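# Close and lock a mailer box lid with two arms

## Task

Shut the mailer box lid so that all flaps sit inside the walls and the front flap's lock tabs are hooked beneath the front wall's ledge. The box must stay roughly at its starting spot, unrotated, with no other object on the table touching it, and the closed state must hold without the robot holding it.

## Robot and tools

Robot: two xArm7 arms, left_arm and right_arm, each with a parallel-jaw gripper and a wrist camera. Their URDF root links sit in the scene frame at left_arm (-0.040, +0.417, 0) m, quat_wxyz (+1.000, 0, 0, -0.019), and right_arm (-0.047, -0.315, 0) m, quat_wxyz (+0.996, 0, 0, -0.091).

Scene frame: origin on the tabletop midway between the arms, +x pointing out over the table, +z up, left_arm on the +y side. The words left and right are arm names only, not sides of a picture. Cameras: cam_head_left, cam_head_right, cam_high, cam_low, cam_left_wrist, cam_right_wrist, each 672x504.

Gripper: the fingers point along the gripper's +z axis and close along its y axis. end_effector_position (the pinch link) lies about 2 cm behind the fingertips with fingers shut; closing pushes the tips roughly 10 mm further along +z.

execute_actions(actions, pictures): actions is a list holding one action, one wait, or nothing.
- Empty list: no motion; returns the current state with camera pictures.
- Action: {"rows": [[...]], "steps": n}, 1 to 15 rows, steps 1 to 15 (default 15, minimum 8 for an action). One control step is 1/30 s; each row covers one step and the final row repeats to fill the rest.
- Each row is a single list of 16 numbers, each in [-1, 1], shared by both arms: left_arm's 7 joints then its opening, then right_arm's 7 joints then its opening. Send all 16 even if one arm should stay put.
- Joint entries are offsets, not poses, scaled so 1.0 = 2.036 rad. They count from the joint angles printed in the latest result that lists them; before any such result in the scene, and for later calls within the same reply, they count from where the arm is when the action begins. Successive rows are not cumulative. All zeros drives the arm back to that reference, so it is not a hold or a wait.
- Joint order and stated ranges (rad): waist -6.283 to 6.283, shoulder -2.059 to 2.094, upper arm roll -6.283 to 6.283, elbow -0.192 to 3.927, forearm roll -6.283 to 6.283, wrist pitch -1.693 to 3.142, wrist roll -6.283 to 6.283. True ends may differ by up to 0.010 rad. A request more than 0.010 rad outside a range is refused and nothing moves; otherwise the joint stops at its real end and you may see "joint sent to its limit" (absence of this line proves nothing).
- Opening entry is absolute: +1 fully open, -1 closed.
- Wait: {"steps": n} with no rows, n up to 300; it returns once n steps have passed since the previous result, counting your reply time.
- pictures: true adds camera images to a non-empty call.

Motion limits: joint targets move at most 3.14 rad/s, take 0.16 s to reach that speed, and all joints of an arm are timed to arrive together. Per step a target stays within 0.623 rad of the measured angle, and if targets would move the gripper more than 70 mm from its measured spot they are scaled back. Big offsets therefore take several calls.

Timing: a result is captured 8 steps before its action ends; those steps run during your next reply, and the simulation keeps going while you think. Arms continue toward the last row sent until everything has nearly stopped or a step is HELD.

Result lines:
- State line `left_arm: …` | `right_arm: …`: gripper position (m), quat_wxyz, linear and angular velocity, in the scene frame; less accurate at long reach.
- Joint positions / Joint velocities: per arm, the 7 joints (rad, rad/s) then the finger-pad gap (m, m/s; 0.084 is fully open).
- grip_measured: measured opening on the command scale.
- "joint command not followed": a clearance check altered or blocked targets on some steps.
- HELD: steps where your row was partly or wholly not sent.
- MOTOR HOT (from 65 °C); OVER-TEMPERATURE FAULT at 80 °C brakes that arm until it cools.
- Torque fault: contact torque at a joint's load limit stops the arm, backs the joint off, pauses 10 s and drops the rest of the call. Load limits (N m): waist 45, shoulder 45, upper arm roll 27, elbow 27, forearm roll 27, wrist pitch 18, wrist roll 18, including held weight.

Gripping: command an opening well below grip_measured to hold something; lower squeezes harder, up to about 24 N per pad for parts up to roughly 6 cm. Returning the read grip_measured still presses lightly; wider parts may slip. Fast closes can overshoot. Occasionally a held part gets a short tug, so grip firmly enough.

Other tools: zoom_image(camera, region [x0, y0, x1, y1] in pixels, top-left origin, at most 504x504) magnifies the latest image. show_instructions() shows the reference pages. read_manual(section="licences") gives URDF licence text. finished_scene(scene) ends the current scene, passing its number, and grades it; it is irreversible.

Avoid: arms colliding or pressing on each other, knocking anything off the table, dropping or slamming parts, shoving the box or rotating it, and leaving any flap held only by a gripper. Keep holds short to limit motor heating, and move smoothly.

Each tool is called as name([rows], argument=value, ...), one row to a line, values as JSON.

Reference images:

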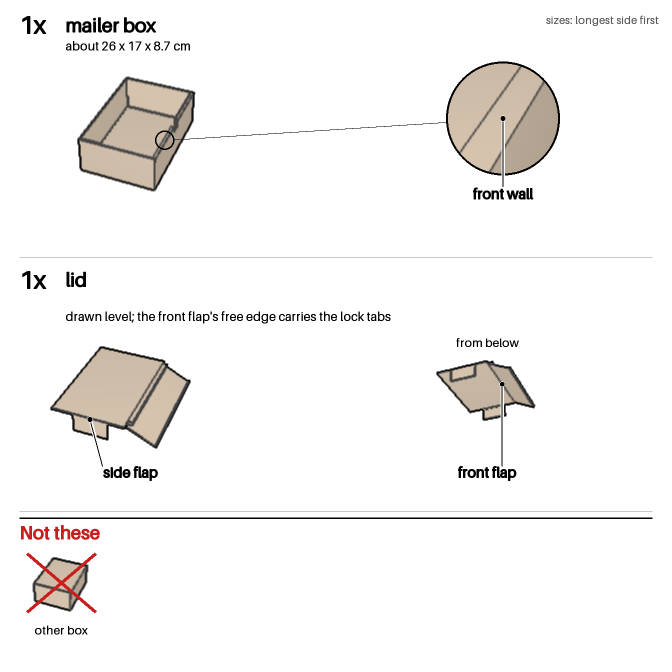

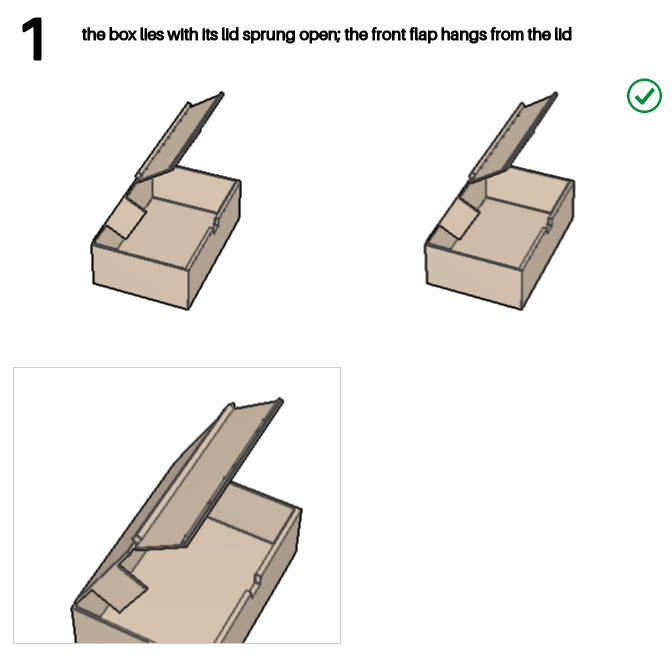

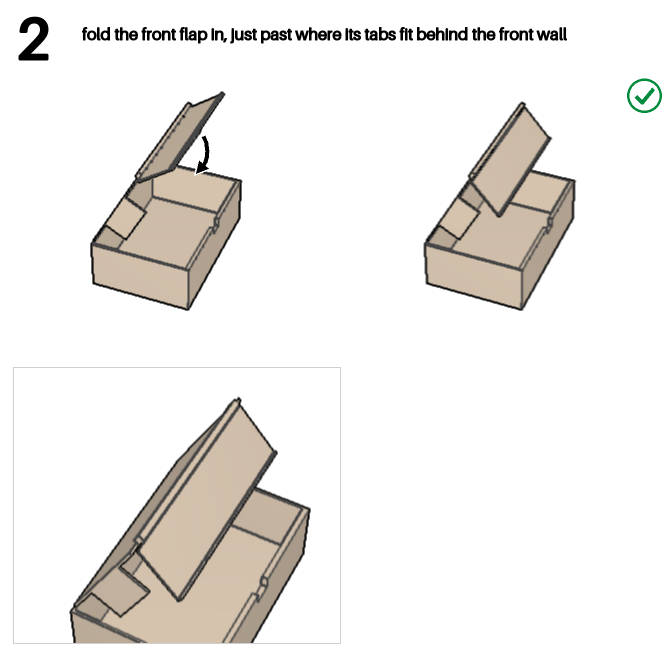

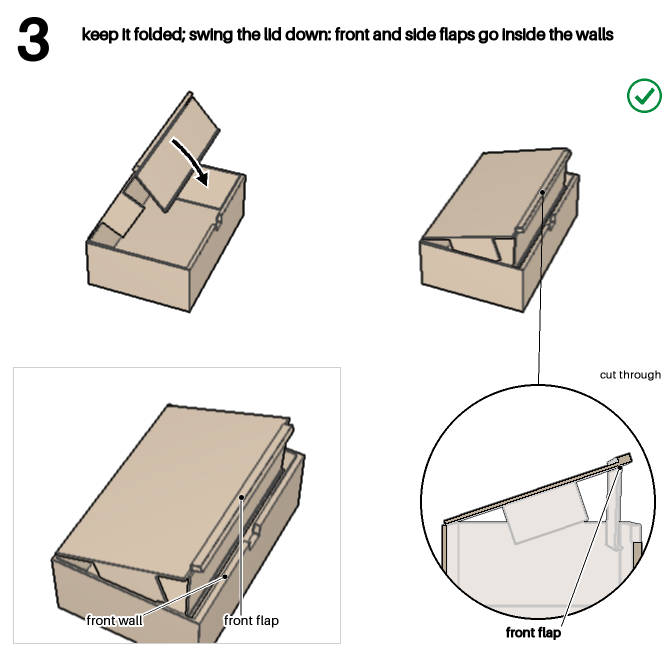

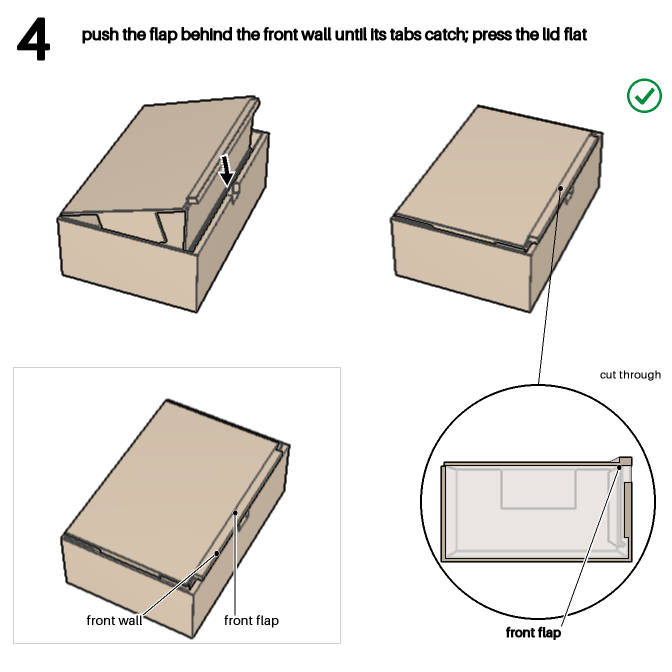

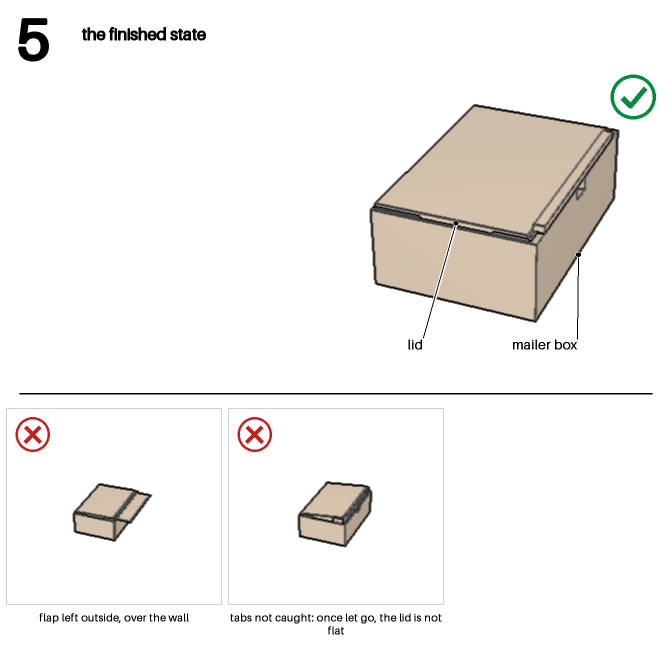

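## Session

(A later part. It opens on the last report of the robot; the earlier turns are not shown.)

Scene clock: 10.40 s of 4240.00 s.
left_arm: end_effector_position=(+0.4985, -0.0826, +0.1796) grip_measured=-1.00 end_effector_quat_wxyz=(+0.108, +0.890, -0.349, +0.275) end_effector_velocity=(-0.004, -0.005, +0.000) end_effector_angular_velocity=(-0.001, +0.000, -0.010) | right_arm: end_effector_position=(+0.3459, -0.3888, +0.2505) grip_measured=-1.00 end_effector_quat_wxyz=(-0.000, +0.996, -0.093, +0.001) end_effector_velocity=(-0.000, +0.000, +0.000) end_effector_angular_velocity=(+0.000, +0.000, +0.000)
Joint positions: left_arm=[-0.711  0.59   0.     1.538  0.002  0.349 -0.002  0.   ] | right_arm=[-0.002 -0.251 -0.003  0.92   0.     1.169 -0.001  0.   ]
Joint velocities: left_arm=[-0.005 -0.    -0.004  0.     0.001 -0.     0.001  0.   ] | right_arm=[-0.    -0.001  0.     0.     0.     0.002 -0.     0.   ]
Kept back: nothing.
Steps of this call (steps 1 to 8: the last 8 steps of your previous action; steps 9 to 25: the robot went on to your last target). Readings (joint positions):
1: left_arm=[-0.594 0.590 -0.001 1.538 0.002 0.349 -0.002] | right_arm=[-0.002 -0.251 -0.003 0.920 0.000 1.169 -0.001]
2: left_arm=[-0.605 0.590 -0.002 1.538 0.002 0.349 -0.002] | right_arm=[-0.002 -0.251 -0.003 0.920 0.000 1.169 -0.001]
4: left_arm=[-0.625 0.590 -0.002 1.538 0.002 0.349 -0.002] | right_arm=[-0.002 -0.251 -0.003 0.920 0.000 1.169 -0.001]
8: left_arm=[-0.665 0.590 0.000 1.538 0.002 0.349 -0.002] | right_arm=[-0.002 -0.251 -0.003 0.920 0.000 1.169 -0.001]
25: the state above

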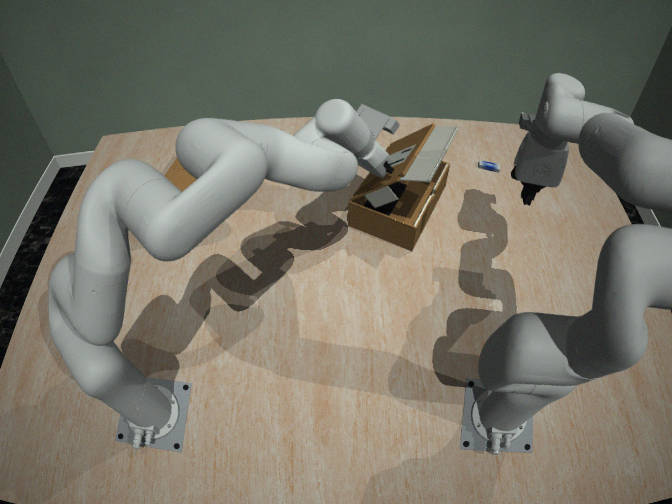

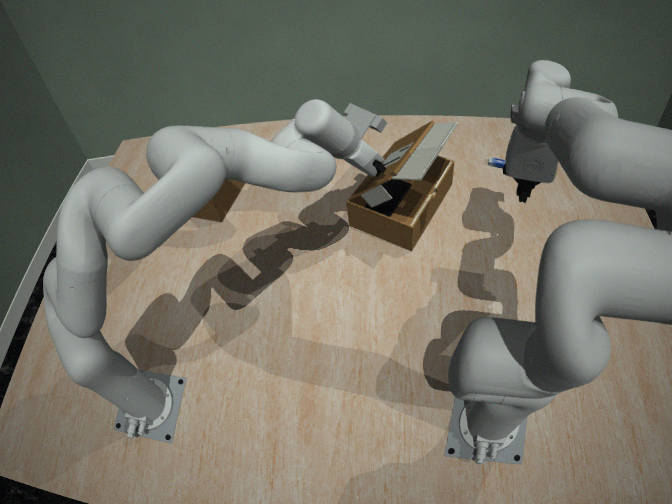

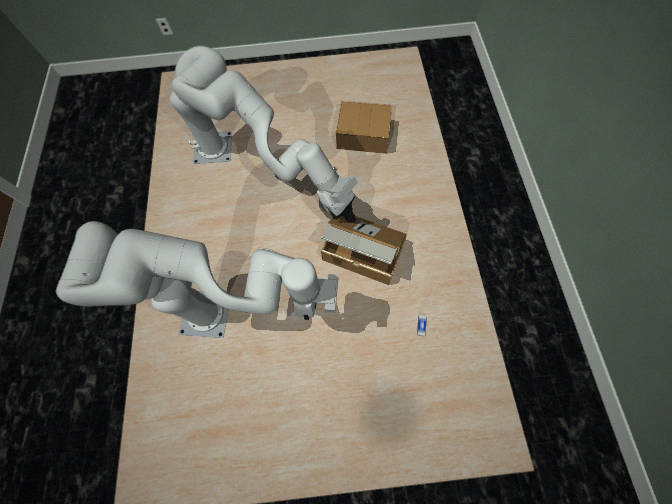

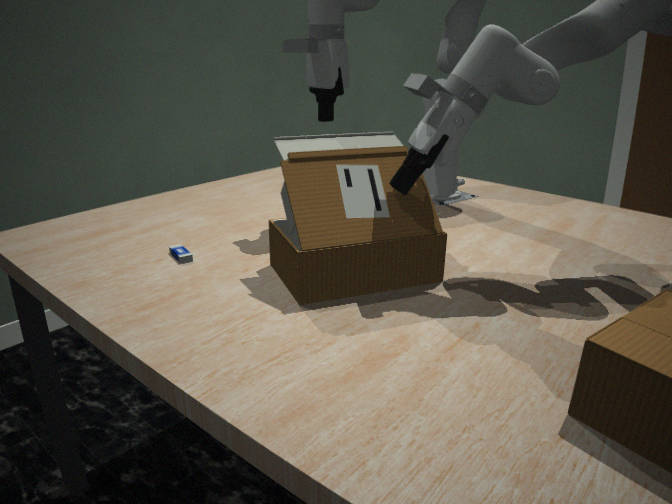

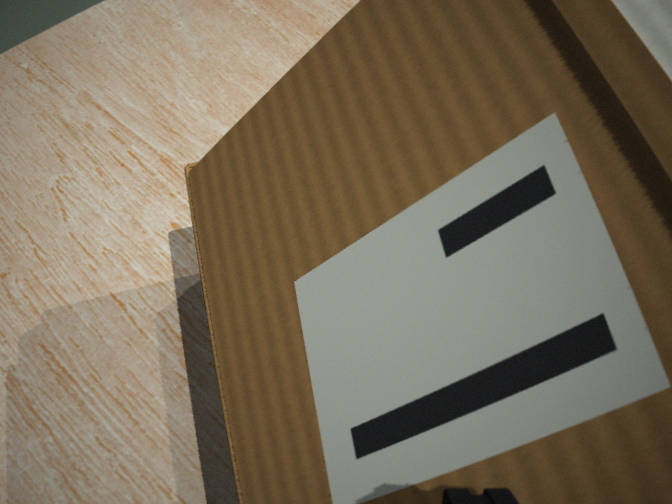

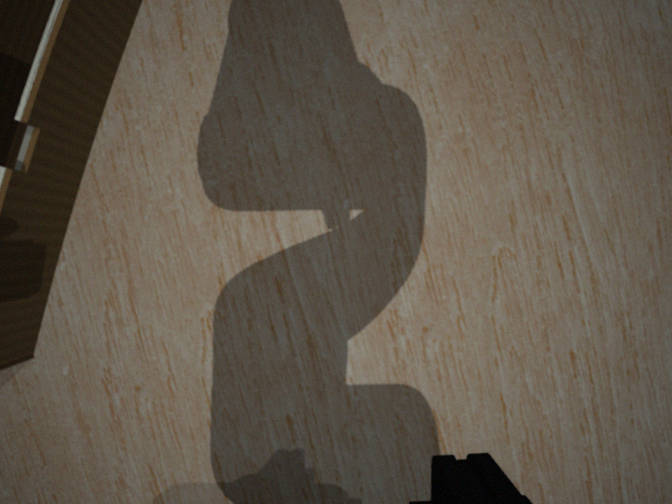

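execute_actions([
  {"rows":[[0,0,0,0,0,0,0,-1,0,0.075,0,-0.116,0,-0.583,0,-1]]},
])

execute_actions([
  {"steps":30},
])

execute_actions([
  {"rows":[[0,0,0,0,0,0,0,-1,0.185,0,0,0,0,0,0,-1]]},
])

execute_actions([
  {"steps":30},
], pictures=true)

execute_actions([
  {"rows":[[0,0,0,0,0,0,0,-1,0,0.04,0,-0.01,0,-0.05,0,-1],[0,0,0,0,0,0,0,-1,0,0.04,0,-0.01,0,-0.05,0,-1],[0,0,0,0,0,0,0,-1,0,0.04,0,-0.01,0,-0.05,0,-1],[0,0,0,0,0,0,0,-1,0,0.04,0,-0.01,0,-0.05,0,-1],[0,0,0,0,0,0,0,-1,0,0.04,0,-0.01,0,-0.05,0,-1],[0,0,0,0,0,0,0,-1,0,0.08,0,-0.02,0,-0.1,0,-1],[0,0,0,0,0,0,0,-1,0,0.08,0,-0.02,0,-0.1,0,-1],[0,0,0,0,0,0,0,-1,0,0.08,0,-0.02,0,-0.1,0,-1],[0,0,0,0,0,0,0,-1,0,0.08,0,-0.02,0,-0.1,0,-1],[0,0,0,0,0,0,0,-1,0,0.08,0,-0.02,0,-0.1,0,-1],[0,0,0,0,0,0,0,-1,0,0.112,0,-0.031,0,-0.143,0,-1]]},
])

execute_actions([
  {"steps":25},
], pictures=true)

Scene clock: 11.70 s of 4240.00 s.
left_arm: end_effector_position=(+0.4984, -0.0827, +0.1796) grip_measured=-1.00 end_effector_quat_wxyz=(+0.108, +0.889, -0.349, +0.275) end_effector_velocity=(+0.001, +0.001, -0.000) end_effector_angular_velocity=(+0.000, +0.000, +0.002) | right_arm: end_effector_position=(+0.3769, -0.3947, +0.2081) grip_measured=-1.00 end_effector_quat_wxyz=(+0.005, +0.994, -0.093, +0.056) end_effector_velocity=(+0.216, -0.039, -0.349) end_effector_angular_velocity=(-0.170, -0.886, +0.003)
Joint positions: left_arm=[-0.712  0.59   0.     1.538  0.002  0.349 -0.002  0.   ] | right_arm=[-0.002 -0.189 -0.003  0.825  0.     0.902 -0.001  0.   ]
Joint velocities: left_arm=[ 0.001 -0.     0.001 -0.    -0.001  0.     0.001  0.   ] | right_arm=[ 0.002  0.525  0.002 -0.816  0.    -2.242 -0.001  0.   ]
Steps of this call (steps 1 to 15: the robot went on to your last target; steps 16 to 32: nothing new was sent; steps 33 to 39: the first 7 steps of this action). Readings (joint positions):
33: left_arm=[-0.712 0.590 0.000 1.538 0.002 0.349 -0.002] | right_arm=[-0.002 -0.251 -0.003 0.920 0.000 1.168 -0.001]
34: left_arm=[-0.712 0.590 0.000 1.538 0.002 0.349 -0.002] | right_arm=[-0.002 -0.250 -0.003 0.918 0.000 1.160 -0.001]
36: left_arm=[-0.712 0.590 0.000 1.538 0.002 0.349 -0.002] | right_arm=[-0.002 -0.237 -0.003 0.898 0.000 1.098 -0.001]
39: the state above

Scene clock: 12.70 s of 4240.00 s.
left_arm: end_effector_position=(+0.4985, -0.0826, +0.1796) grip_measured=-1.00 end_effector_quat_wxyz=(+0.108, +0.890, -0.349, +0.275) end_effector_velocity=(+0.000, +0.000, +0.000) end_effector_angular_velocity=(+0.000, -0.001, -0.000) | right_arm: end_effector_position=(+0.4962, -0.4174, +0.2546) grip_measured=-1.00 end_effector_quat_wxyz=(+0.036, +0.917, -0.085, +0.388) end_effector_velocity=(+0.000, -0.001, +0.001) end_effector_angular_velocity=(-0.001, -0.003, -0.001)
Joint positions: left_arm=[-0.711  0.59   0.     1.538  0.002  0.349 -0.002  0.   ] | right_arm=[-0.002 -0.098 -0.003  0.684  0.    -0.018 -0.001  0.   ]
Joint velocities: left_arm=[ 0.    -0.     0.     0.001  0.     0.     0.001  0.   ] | right_arm=[-0.001 -0.002 -0.     0.     0.001 -0.001 -0.     0.   ]
Kept back: nothing.
Steps of this call (steps 1 to 8: the last 8 steps of your previous action; steps 9 to 30: the robot went on to your last target). Readings (joint positions):
1: left_arm=[-0.711 0.590 0.000 1.538 0.002 0.349 -0.002] | right_arm=[-0.002 -0.172 -0.003 0.798 0.000 0.823 -0.001]
2: left_arm=[-0.711 0.590 0.000 1.538 0.002 0.349 -0.002] | right_arm=[-0.002 -0.157 -0.003 0.774 0.000 0.737 -0.001]
4: left_arm=[-0.711 0.590 0.000 1.538 0.002 0.349 -0.002] | right_arm=[-0.002 -0.131 -0.003 0.735 0.000 0.555 -0.001]
8: left_arm=[-0.711 0.590 0.000 1.538 0.002 0.349 -0.002] | right_arm=[-0.002 -0.108 -0.003 0.700 0.000 0.228 -0.001]
30: the state above

Scene clock: 12.93 s of 4240.00 s.
left_arm: end_effector_position=(+0.4985, -0.0826, +0.1796) grip_measured=-1.00 end_effector_quat_wxyz=(+0.108, +0.890, -0.349, +0.275) end_effector_velocity=(-0.001, -0.001, -0.000) end_effector_angular_velocity=(+0.000, +0.001, -0.001) | right_arm: end_effector_position=(+0.5053, -0.3413, +0.2547) grip_measured=-1.00 end_effector_quat_wxyz=(+0.010, +0.921, -0.022, +0.389) end_effector_velocity=(+0.021, +0.453, -0.002) end_effector_angular_velocity=(-0.005, +0.004, +0.822)
Joint positions: left_arm=[-0.711  0.59   0.     1.538  0.002  0.349 -0.002  0.   ] | right_arm=[ 0.135 -0.098 -0.001  0.684 -0.    -0.018 -0.001  0.   ]
Joint velocities: left_arm=[-0.001 -0.    -0.001 -0.     0.     0.001 -0.001  0.   ] | right_arm=[ 0.792 -0.     0.027 -0.002 -0.003  0.002 -0.     0.   ]
Steps of this call (steps 1 to 7: the first 7 steps of this action). Readings (joint positions):
1: left_arm=[-0.711 0.590 0.000 1.538 0.002 0.349 -0.002] | right_arm=[-0.001 -0.098 -0.003 0.684 0.000 -0.018 -0.001]
2: left_arm=[-0.711 0.590 0.000 1.538 0.002 0.349 -0.002] | right_arm=[0.004 -0.098 -0.005 0.684 0.000 -0.018 -0.001]
4: left_arm=[-0.711 0.590 0.000 1.538 0.002 0.349 -0.002] | right_arm=[0.049 -0.098 -0.010 0.684 0.001 -0.018 -0.001]
7: the state above

Scene clock: 13.93 s of 4240.00 s.
left_arm: end_effector_position=(+0.4985, -0.0827, +0.1796) grip_measured=-1.00 end_effector_quat_wxyz=(+0.108, +0.889, -0.349, +0.275) end_effector_velocity=(-0.000, -0.000, +0.000) end_effector_angular_velocity=(-0.000, -0.000, -0.002) | right_arm: end_effector_position=(+0.4959, -0.2103, +0.2546) grip_measured=-1.00 end_effector_quat_wxyz=(-0.037, +0.917, +0.088, +0.388) end_effector_velocity=(+0.000, -0.000, +0.000) end_effector_angular_velocity=(+0.000, -0.000, -0.001)
Joint positions: left_arm=[-0.711  0.59   0.     1.538  0.002  0.349 -0.002  0.   ] | right_arm=[ 0.375 -0.098 -0.003  0.684  0.    -0.018 -0.001  0.   ]
Joint velocities: left_arm=[ 0.    -0.    -0.001  0.001 -0.001  0.     0.002  0.   ] | right_arm=[-0.001  0.     0.     0.    -0.     0.     0.001  0.   ]
Kept back: nothing.
Steps of this call (steps 1 to 8: the last 8 steps of your previous action; steps 9 to 30: the robot went on to your last target). Readings (joint positions):
1: left_arm=[-0.711 0.590 0.000 1.538 0.002 0.349 -0.002] | right_arm=[0.161 -0.098 -0.001 0.684 -0.000 -0.018 -0.001]
2: left_arm=[-0.711 0.590 0.000 1.538 0.002 0.349 -0.002] | right_arm=[0.187 -0.098 -0.002 0.684 -0.000 -0.018 -0.001]
4: left_arm=[-0.711 0.590 0.000 1.538 0.002 0.349 -0.002] | right_arm=[0.240 -0.098 -0.003 0.684 0.000 -0.018 -0.001]
8: left_arm=[-0.711 0.589 0.002 1.538 0.002 0.349 -0.002] | right_arm=[0.336 -0.099 -0.004 0.685 0.000 -0.019 -0.002]
30: the state above
All arms were judged still, so your last target was given up. Only a new action makes them travel on or press farther. Fingers that are still opening or closing keep moving.

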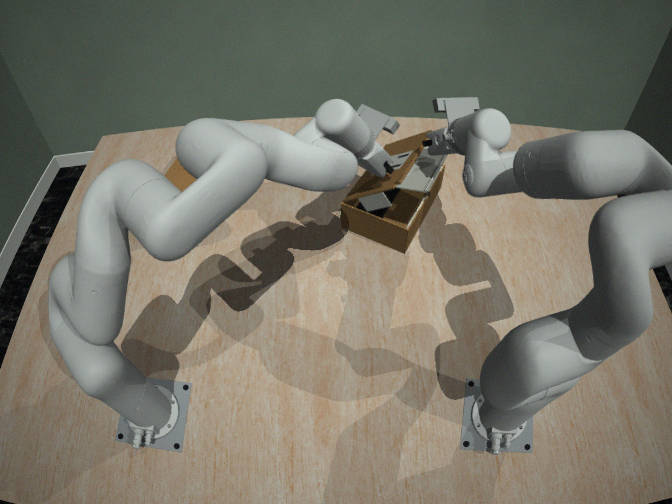

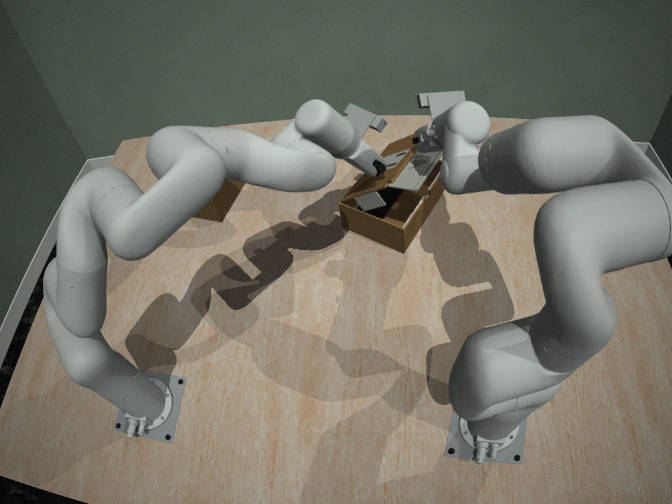

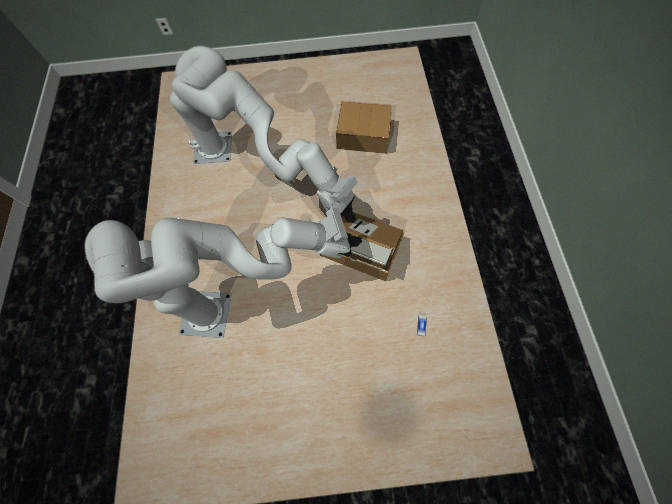

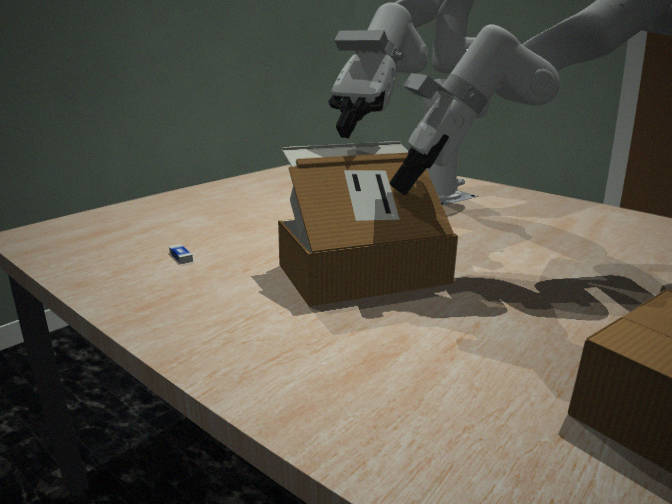

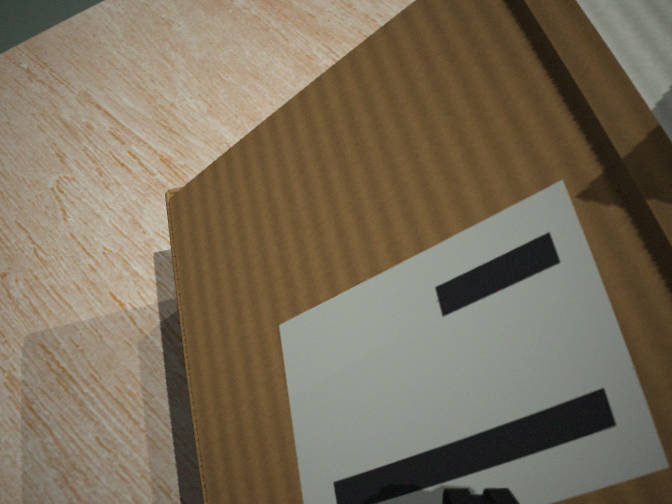

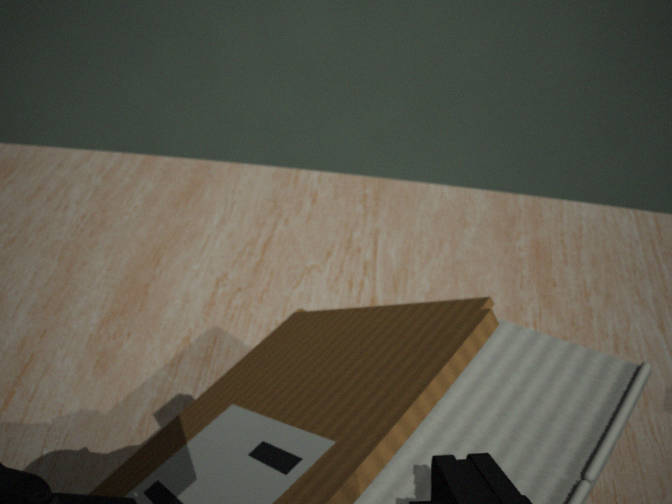

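Scene clock: 14.17 s of 4240.00 s.
left_arm: end_effector_position=(+0.4984, -0.0827, +0.1795) grip_measured=-1.00 end_effector_quat_wxyz=(+0.108, +0.889, -0.349, +0.275) end_effector_velocity=(-0.001, -0.000, -0.001) end_effector_angular_velocity=(+0.001, +0.002, -0.002) | right_arm: end_effector_position=(+0.4980, -0.2099, +0.2221) grip_measured=-1.00 end_effector_quat_wxyz=(-0.036, +0.918, +0.088, +0.385) end_effector_velocity=(+0.026, +0.005, -0.143) end_effector_angular_velocity=(+0.018, -0.098, -0.001)
Joint positions: left_arm=[-0.712  0.59   0.     1.538  0.002  0.349 -0.002  0.   ] | right_arm=[ 0.375 -0.02  -0.003  0.662  0.    -0.113 -0.001  0.   ]
Joint velocities: left_arm=[ 0.     0.001 -0.002 -0.001  0.     0.001  0.001  0.   ] | right_arm=[-0.     0.438 -0.    -0.091  0.    -0.629  0.     0.   ]
Steps of this call (steps 1 to 7: the first 7 steps of this action). Readings (joint positions):
1: left_arm=[-0.711 0.590 0.000 1.538 0.002 0.349 -0.002] | right_arm=[0.375 -0.098 -0.003 0.684 0.000 -0.018 -0.001]
2: left_arm=[-0.711 0.590 0.000 1.538 0.002 0.349 -0.002] | right_arm=[0.375 -0.094 -0.003 0.683 0.000 -0.026 -0.001]
4: left_arm=[-0.711 0.590 0.000 1.538 0.002 0.349 -0.002] | right_arm=[0.375 -0.064 -0.003 0.678 0.000 -0.065 -0.001]
7: the state above

Scene clock: 15.00 s of 4240.00 s.
left_arm: end_effector_position=(+0.4984, -0.0827, +0.1796) grip_measured=-1.00 end_effector_quat_wxyz=(+0.108, +0.889, -0.349, +0.275) end_effector_velocity=(+0.000, +0.000, -0.000) end_effector_angular_velocity=(+0.001, +0.001, +0.001) | right_arm: end_effector_position=(+0.4960, -0.2104, +0.1647) grip_measured=-1.00 end_effector_quat_wxyz=(-0.036, +0.917, +0.088, +0.388) end_effector_velocity=(-0.001, -0.000, -0.002) end_effector_angular_velocity=(-0.000, +0.004, -0.000)
Joint positions: left_arm=[-0.711  0.59   0.     1.538  0.002  0.349 -0.002  0.   ] | right_arm=[ 0.375  0.13  -0.003  0.621  0.    -0.309 -0.001  0.   ]
Joint velocities: left_arm=[ 0.001  0.    -0.001 -0.     0.001  0.001 -0.001  0.   ] | right_arm=[-0.     0.002 -0.    -0.001 -0.     0.001  0.001  0.   ]
Kept back: nothing.
Steps of this call (steps 1 to 8: the last 8 steps of your previous action; steps 9 to 25: the robot went on to your last target). Readings (joint positions):
1: left_arm=[-0.712 0.590 0.000 1.538 0.002 0.349 -0.002] | right_arm=[0.375 -0.003 -0.003 0.659 0.000 -0.137 -0.001]
2: left_arm=[-0.712 0.590 0.000 1.538 0.002 0.349 -0.002] | right_arm=[0.375 0.016 -0.003 0.656 0.000 -0.161 -0.001]
4: left_arm=[-0.712 0.590 0.000 1.538 0.002 0.349 -0.002] | right_arm=[0.375 0.047 -0.003 0.646 0.000 -0.196 -0.001]
8: left_arm=[-0.711 0.590 0.000 1.538 0.002 0.349 -0.002] | right_arm=[0.375 0.105 -0.003 0.629 0.000 -0.275 -0.001]
25: the state above

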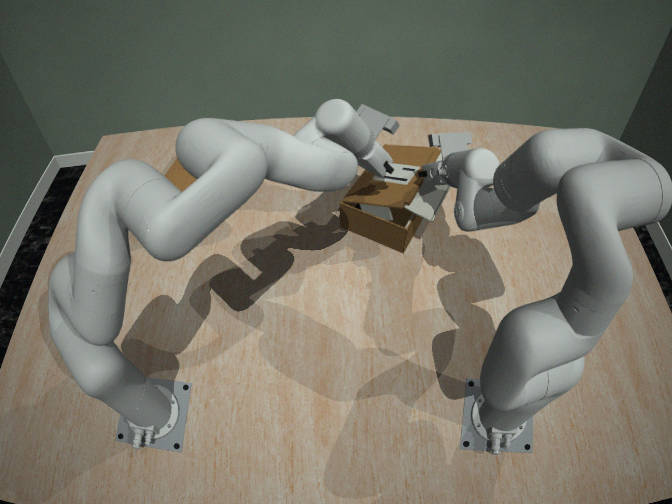

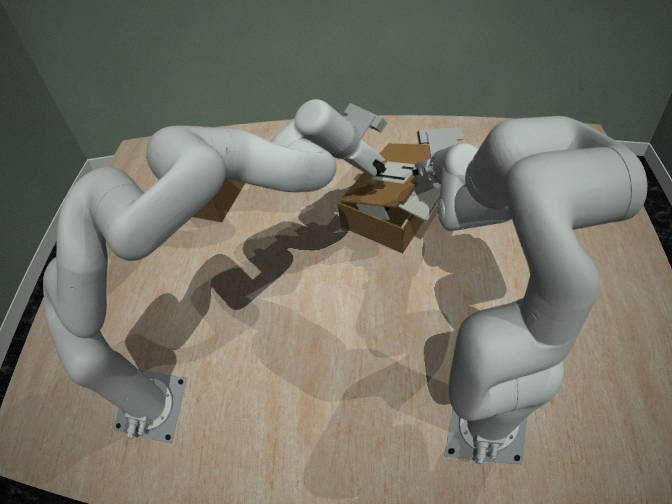

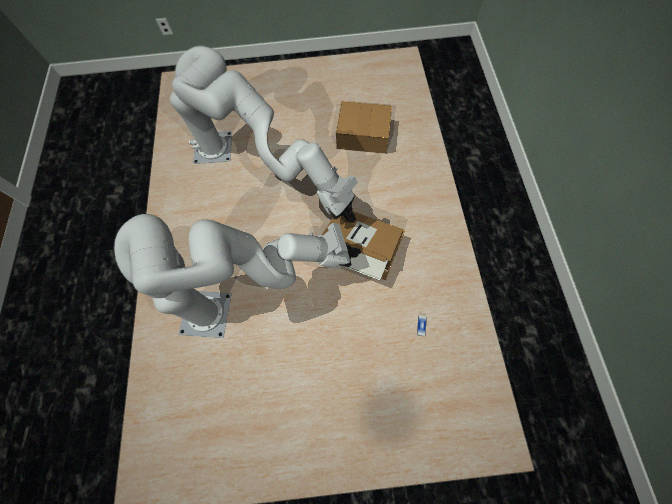

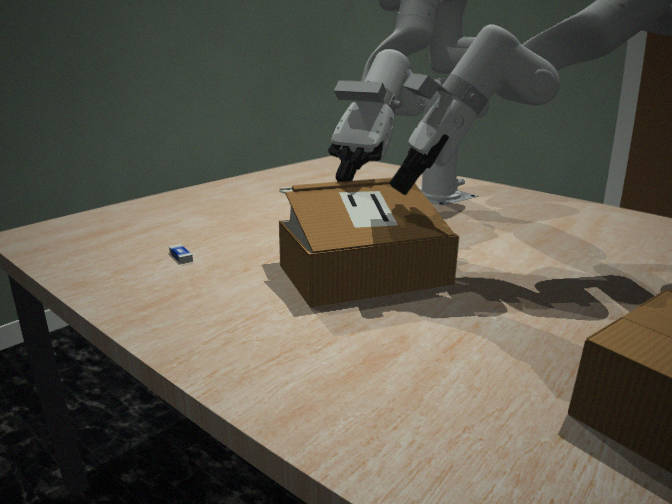

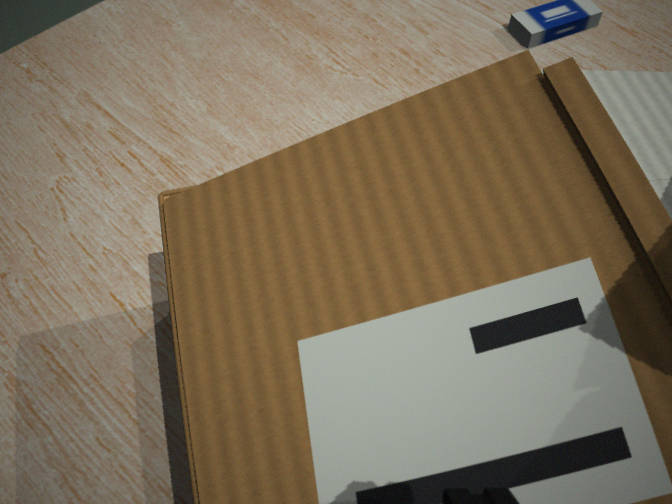

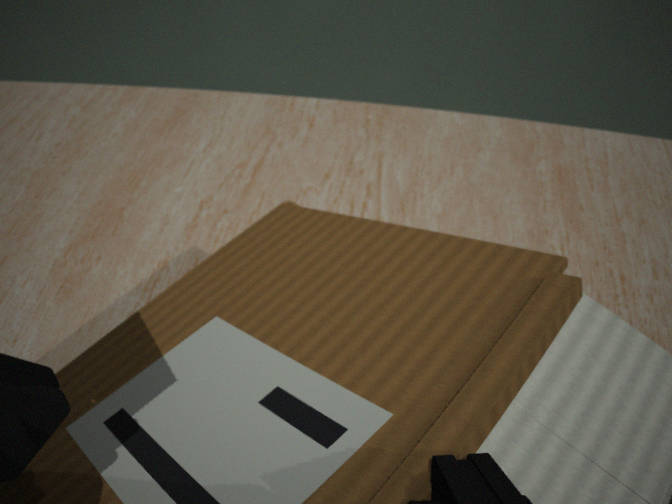

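execute_actions([
  {"rows":[[-0.01,-0.239,0,-0.304,0,-0.065,0,0.2,0,0,0,0,0,0,0,-1]]},
])

execute_actions([
  {"steps":25},
])

execute_actions([
  {"rows":[[0,0,0,0,0,0,0,0.2,0,-0.19,0,0.06,0,0.25,0,-1]]},
])

execute_actions([
  {"steps":45},
], pictures=true)

Scene clock: 16.27 s of 4240.00 s.
left_arm: end_effector_position=(+0.4584, -0.0523, +0.1967) grip_measured=+0.11 end_effector_quat_wxyz=(+0.108, +0.888, -0.352, +0.274) end_effector_velocity=(-0.292, +0.202, +0.182) end_effector_angular_velocity=(-0.097, -0.095, -0.078) | right_arm: end_effector_position=(+0.4959, -0.2104, +0.1647) grip_measured=-1.00 end_effector_quat_wxyz=(-0.036, +0.917, +0.088, +0.388) end_effector_velocity=(+0.000, -0.000, +0.000) end_effector_angular_velocity=(-0.000, +0.000, -0.000)
Joint positions: left_arm=[-0.719  0.408  0.     1.304  0.002  0.299 -0.002  0.049] | right_arm=[ 0.375  0.13  -0.003  0.621  0.    -0.309 -0.001  0.   ]
Joint velocities: left_arm=[-0.062 -1.368 -0.016 -1.592  0.002 -0.359  0.001  0.211] | right_arm=[-0.    -0.    -0.     0.    -0.     0.001 -0.     0.   ]
Steps of this call (steps 1 to 15: the robot went on to your last target; steps 16 to 31: nothing new was sent; steps 32 to 38: the first 7 steps of this action). Readings (joint positions):
32: left_arm=[-0.712 0.590 0.000 1.537 0.002 0.348 -0.002] | right_arm=[0.375 0.130 -0.003 0.621 0.000 -0.309 -0.001]
33: left_arm=[-0.712 0.585 0.000 1.530 0.002 0.347 -0.002] | right_arm=[0.375 0.130 -0.003 0.621 0.000 -0.309 -0.001]
35: left_arm=[-0.713 0.542 0.001 1.470 0.002 0.334 -0.002] | right_arm=[0.375 0.130 -0.003 0.621 0.000 -0.309 -0.001]
38: the state above

Scene clock: 17.10 s of 4240.00 s.
left_arm: end_effector_position=(+0.3839, +0.0073, +0.2097) grip_measured=+0.19 end_effector_quat_wxyz=(+0.111, +0.886, -0.358, +0.274) end_effector_velocity=(-0.000, +0.000, +0.001) end_effector_angular_velocity=(-0.001, -0.001, +0.000) | right_arm: end_effector_position=(+0.4960, -0.2104, +0.1647) grip_measured=-1.00 end_effector_quat_wxyz=(-0.036, +0.917, +0.088, +0.388) end_effector_velocity=(+0.000, -0.001, +0.001) end_effector_angular_velocity=(-0.000, -0.002, -0.002)
Joint positions: left_arm=[-0.732  0.104  0.     0.919  0.002  0.216 -0.002  0.052] | right_arm=[ 0.375  0.13  -0.003  0.621  0.    -0.309 -0.001  0.   ]
Joint velocities: left_arm=[-0.    -0.002  0.001 -0.001  0.    -0.001 -0.     0.   ] | right_arm=[-0.002 -0.001  0.    -0.    -0.    -0.001 -0.     0.   ]
Kept back: nothing.
Steps of this call (steps 1 to 8: the last 8 steps of your previous action; steps 9 to 25: the robot went on to your last target). Readings (joint positions):
1: left_arm=[-0.721 0.363 -0.000 1.252 0.002 0.287 -0.002] | right_arm=[0.375 0.130 -0.003 0.621 0.000 -0.309 -0.001]
2: left_arm=[-0.723 0.321 -0.000 1.201 0.002 0.276 -0.002] | right_arm=[0.375 0.130 -0.003 0.621 0.000 -0.309 -0.001]
4: left_arm=[-0.726 0.243 -0.000 1.101 0.002 0.255 -0.002] | right_arm=[0.375 0.130 -0.003 0.621 0.000 -0.309 -0.001]
8: left_arm=[-0.731 0.130 -0.000 0.955 0.002 0.225 -0.003] | right_arm=[0.375 0.130 -0.003 0.621 0.000 -0.309 -0.001]
25: the state above

Scene clock: 17.33 s of 4240.00 s.
left_arm: end_effector_position=(+0.3839, +0.0073, +0.2097) grip_measured=+0.19 end_effector_quat_wxyz=(+0.111, +0.886, -0.358, +0.274) end_effector_velocity=(-0.000, -0.000, +0.000) end_effector_angular_velocity=(-0.000, +0.000, -0.001) | right_arm: end_effector_position=(+0.5005, -0.2092, +0.2254) grip_measured=-1.00 end_effector_quat_wxyz=(-0.037, +0.917, +0.088, +0.389) end_effector_velocity=(+0.023, +0.000, +0.466) end_effector_angular_velocity=(+0.035, -0.162, -0.007)
Joint positions: left_arm=[-0.732  0.104  0.     0.919  0.002  0.216 -0.002  0.052] | right_arm=[ 0.375 -0.019 -0.003  0.669  0.    -0.113 -0.001  0.   ]
Joint velocities: left_arm=[ 0.001 -0.    -0.001  0.    -0.     0.     0.     0.   ] | right_arm=[-0.003 -0.995 -0.005  0.376  0.     1.206  0.     0.   ]
Steps of this call (steps 1 to 7: the first 7 steps of this action). Readings (joint positions):
1: left_arm=[-0.732 0.104 0.000 0.919 0.002 0.216 -0.002] | right_arm=[0.375 0.129 -0.003 0.621 0.000 -0.308 -0.001]
2: left_arm=[-0.732 0.104 0.000 0.919 0.002 0.216 -0.002] | right_arm=[0.375 0.125 -0.003 0.622 0.000 -0.300 -0.001]
4: left_arm=[-0.732 0.104 0.000 0.919 0.002 0.216 -0.002] | right_arm=[0.375 0.086 -0.003 0.631 0.000 -0.240 -0.001]
7: the state above

Scene clock: 18.83 s of 4240.00 s.
left_arm: end_effector_position=(+0.3839, +0.0073, +0.2097) grip_measured=+0.19 end_effector_quat_wxyz=(+0.111, +0.886, -0.358, +0.274) end_effector_velocity=(+0.000, +0.000, -0.000) end_effector_angular_velocity=(+0.001, +0.000, +0.000) | right_arm: end_effector_position=(+0.4827, -0.2129, +0.3233) grip_measured=-1.00 end_effector_quat_wxyz=(-0.037, +0.917, +0.088, +0.388) end_effector_velocity=(-0.000, +0.001, +0.001) end_effector_angular_velocity=(-0.000, -0.001, +0.001)
Joint positions: left_arm=[-0.732  0.104  0.     0.919  0.002  0.216 -0.002  0.052] | right_arm=[ 0.375 -0.257 -0.003  0.743  0.     0.2   -0.001  0.   ]
Joint velocities: left_arm=[ 0.001  0.    -0.001  0.     0.001  0.001 -0.001 -0.   ] | right_arm=[ 0.001 -0.001  0.     0.    -0.     0.    -0.     0.   ]
Kept back: nothing.
Steps of this call (steps 1 to 8: the last 8 steps of your previous action; steps 9 to 30: the robot went on to your last target; steps 31 to 45: nothing new was sent). Readings (joint positions):
1: left_arm=[-0.732 0.104 0.000 0.919 0.002 0.216 -0.002] | right_arm=[0.375 -0.051 -0.003 0.681 0.000 -0.073 -0.001]
2: left_arm=[-0.732 0.104 0.000 0.919 0.002 0.216 -0.002] | right_arm=[0.375 -0.082 -0.003 0.690 0.000 -0.033 -0.001]
4: left_arm=[-0.732 0.104 0.000 0.919 0.002 0.216 -0.002] | right_arm=[0.375 -0.144 -0.003 0.708 0.000 0.050 -0.001]
8: left_arm=[-0.732 0.104 0.000 0.919 0.002 0.216 -0.002] | right_arm=[0.375 -0.238 -0.003 0.739 0.000 0.167 -0.001]
45: the state above
All arms were judged still, so your last target was given up. Only a new action makes them travel on or press farther. Fingers that are still opening or closing keep moving.

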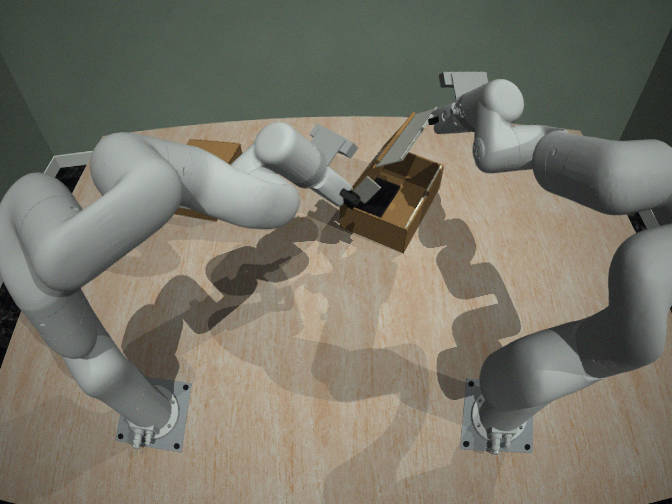

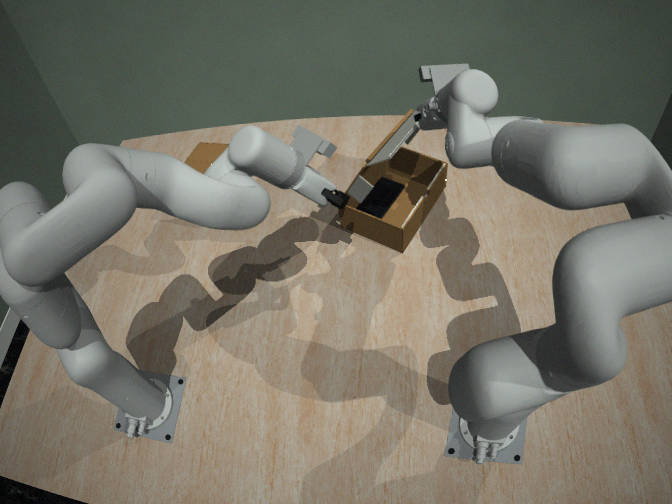

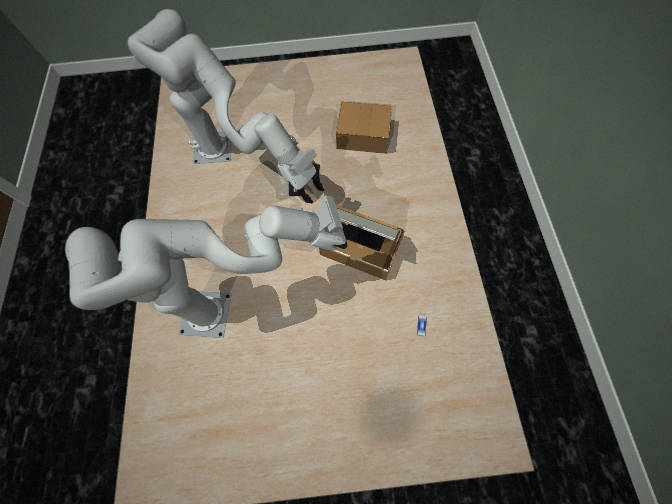

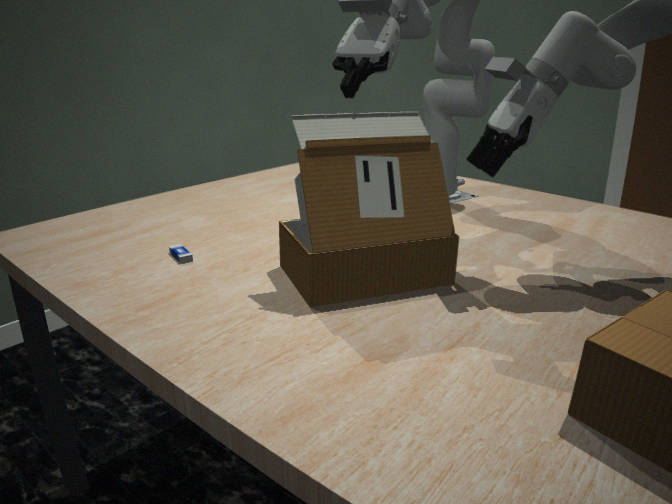

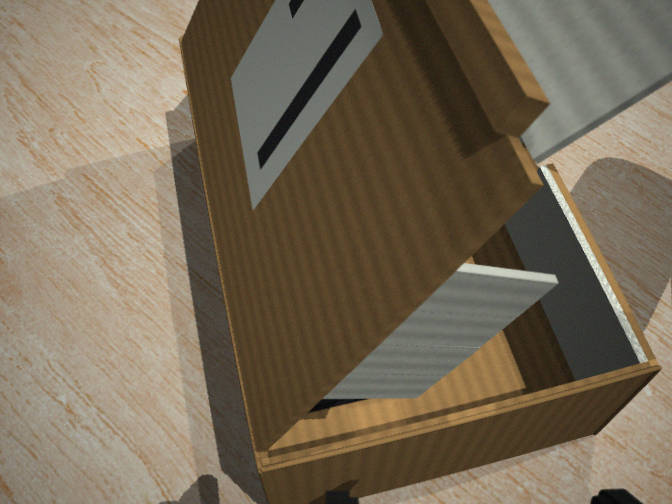

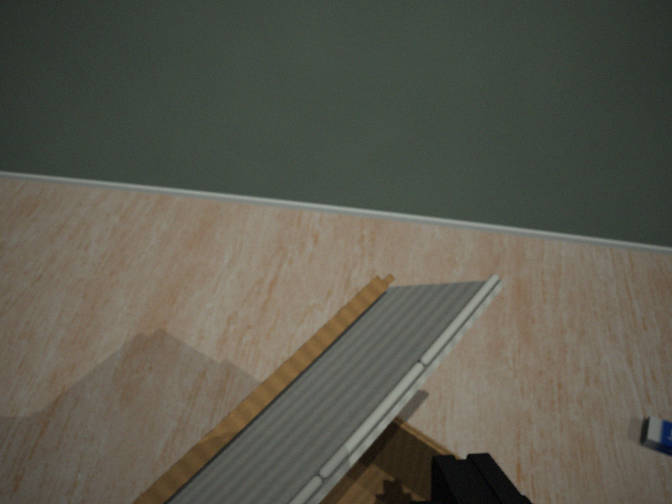

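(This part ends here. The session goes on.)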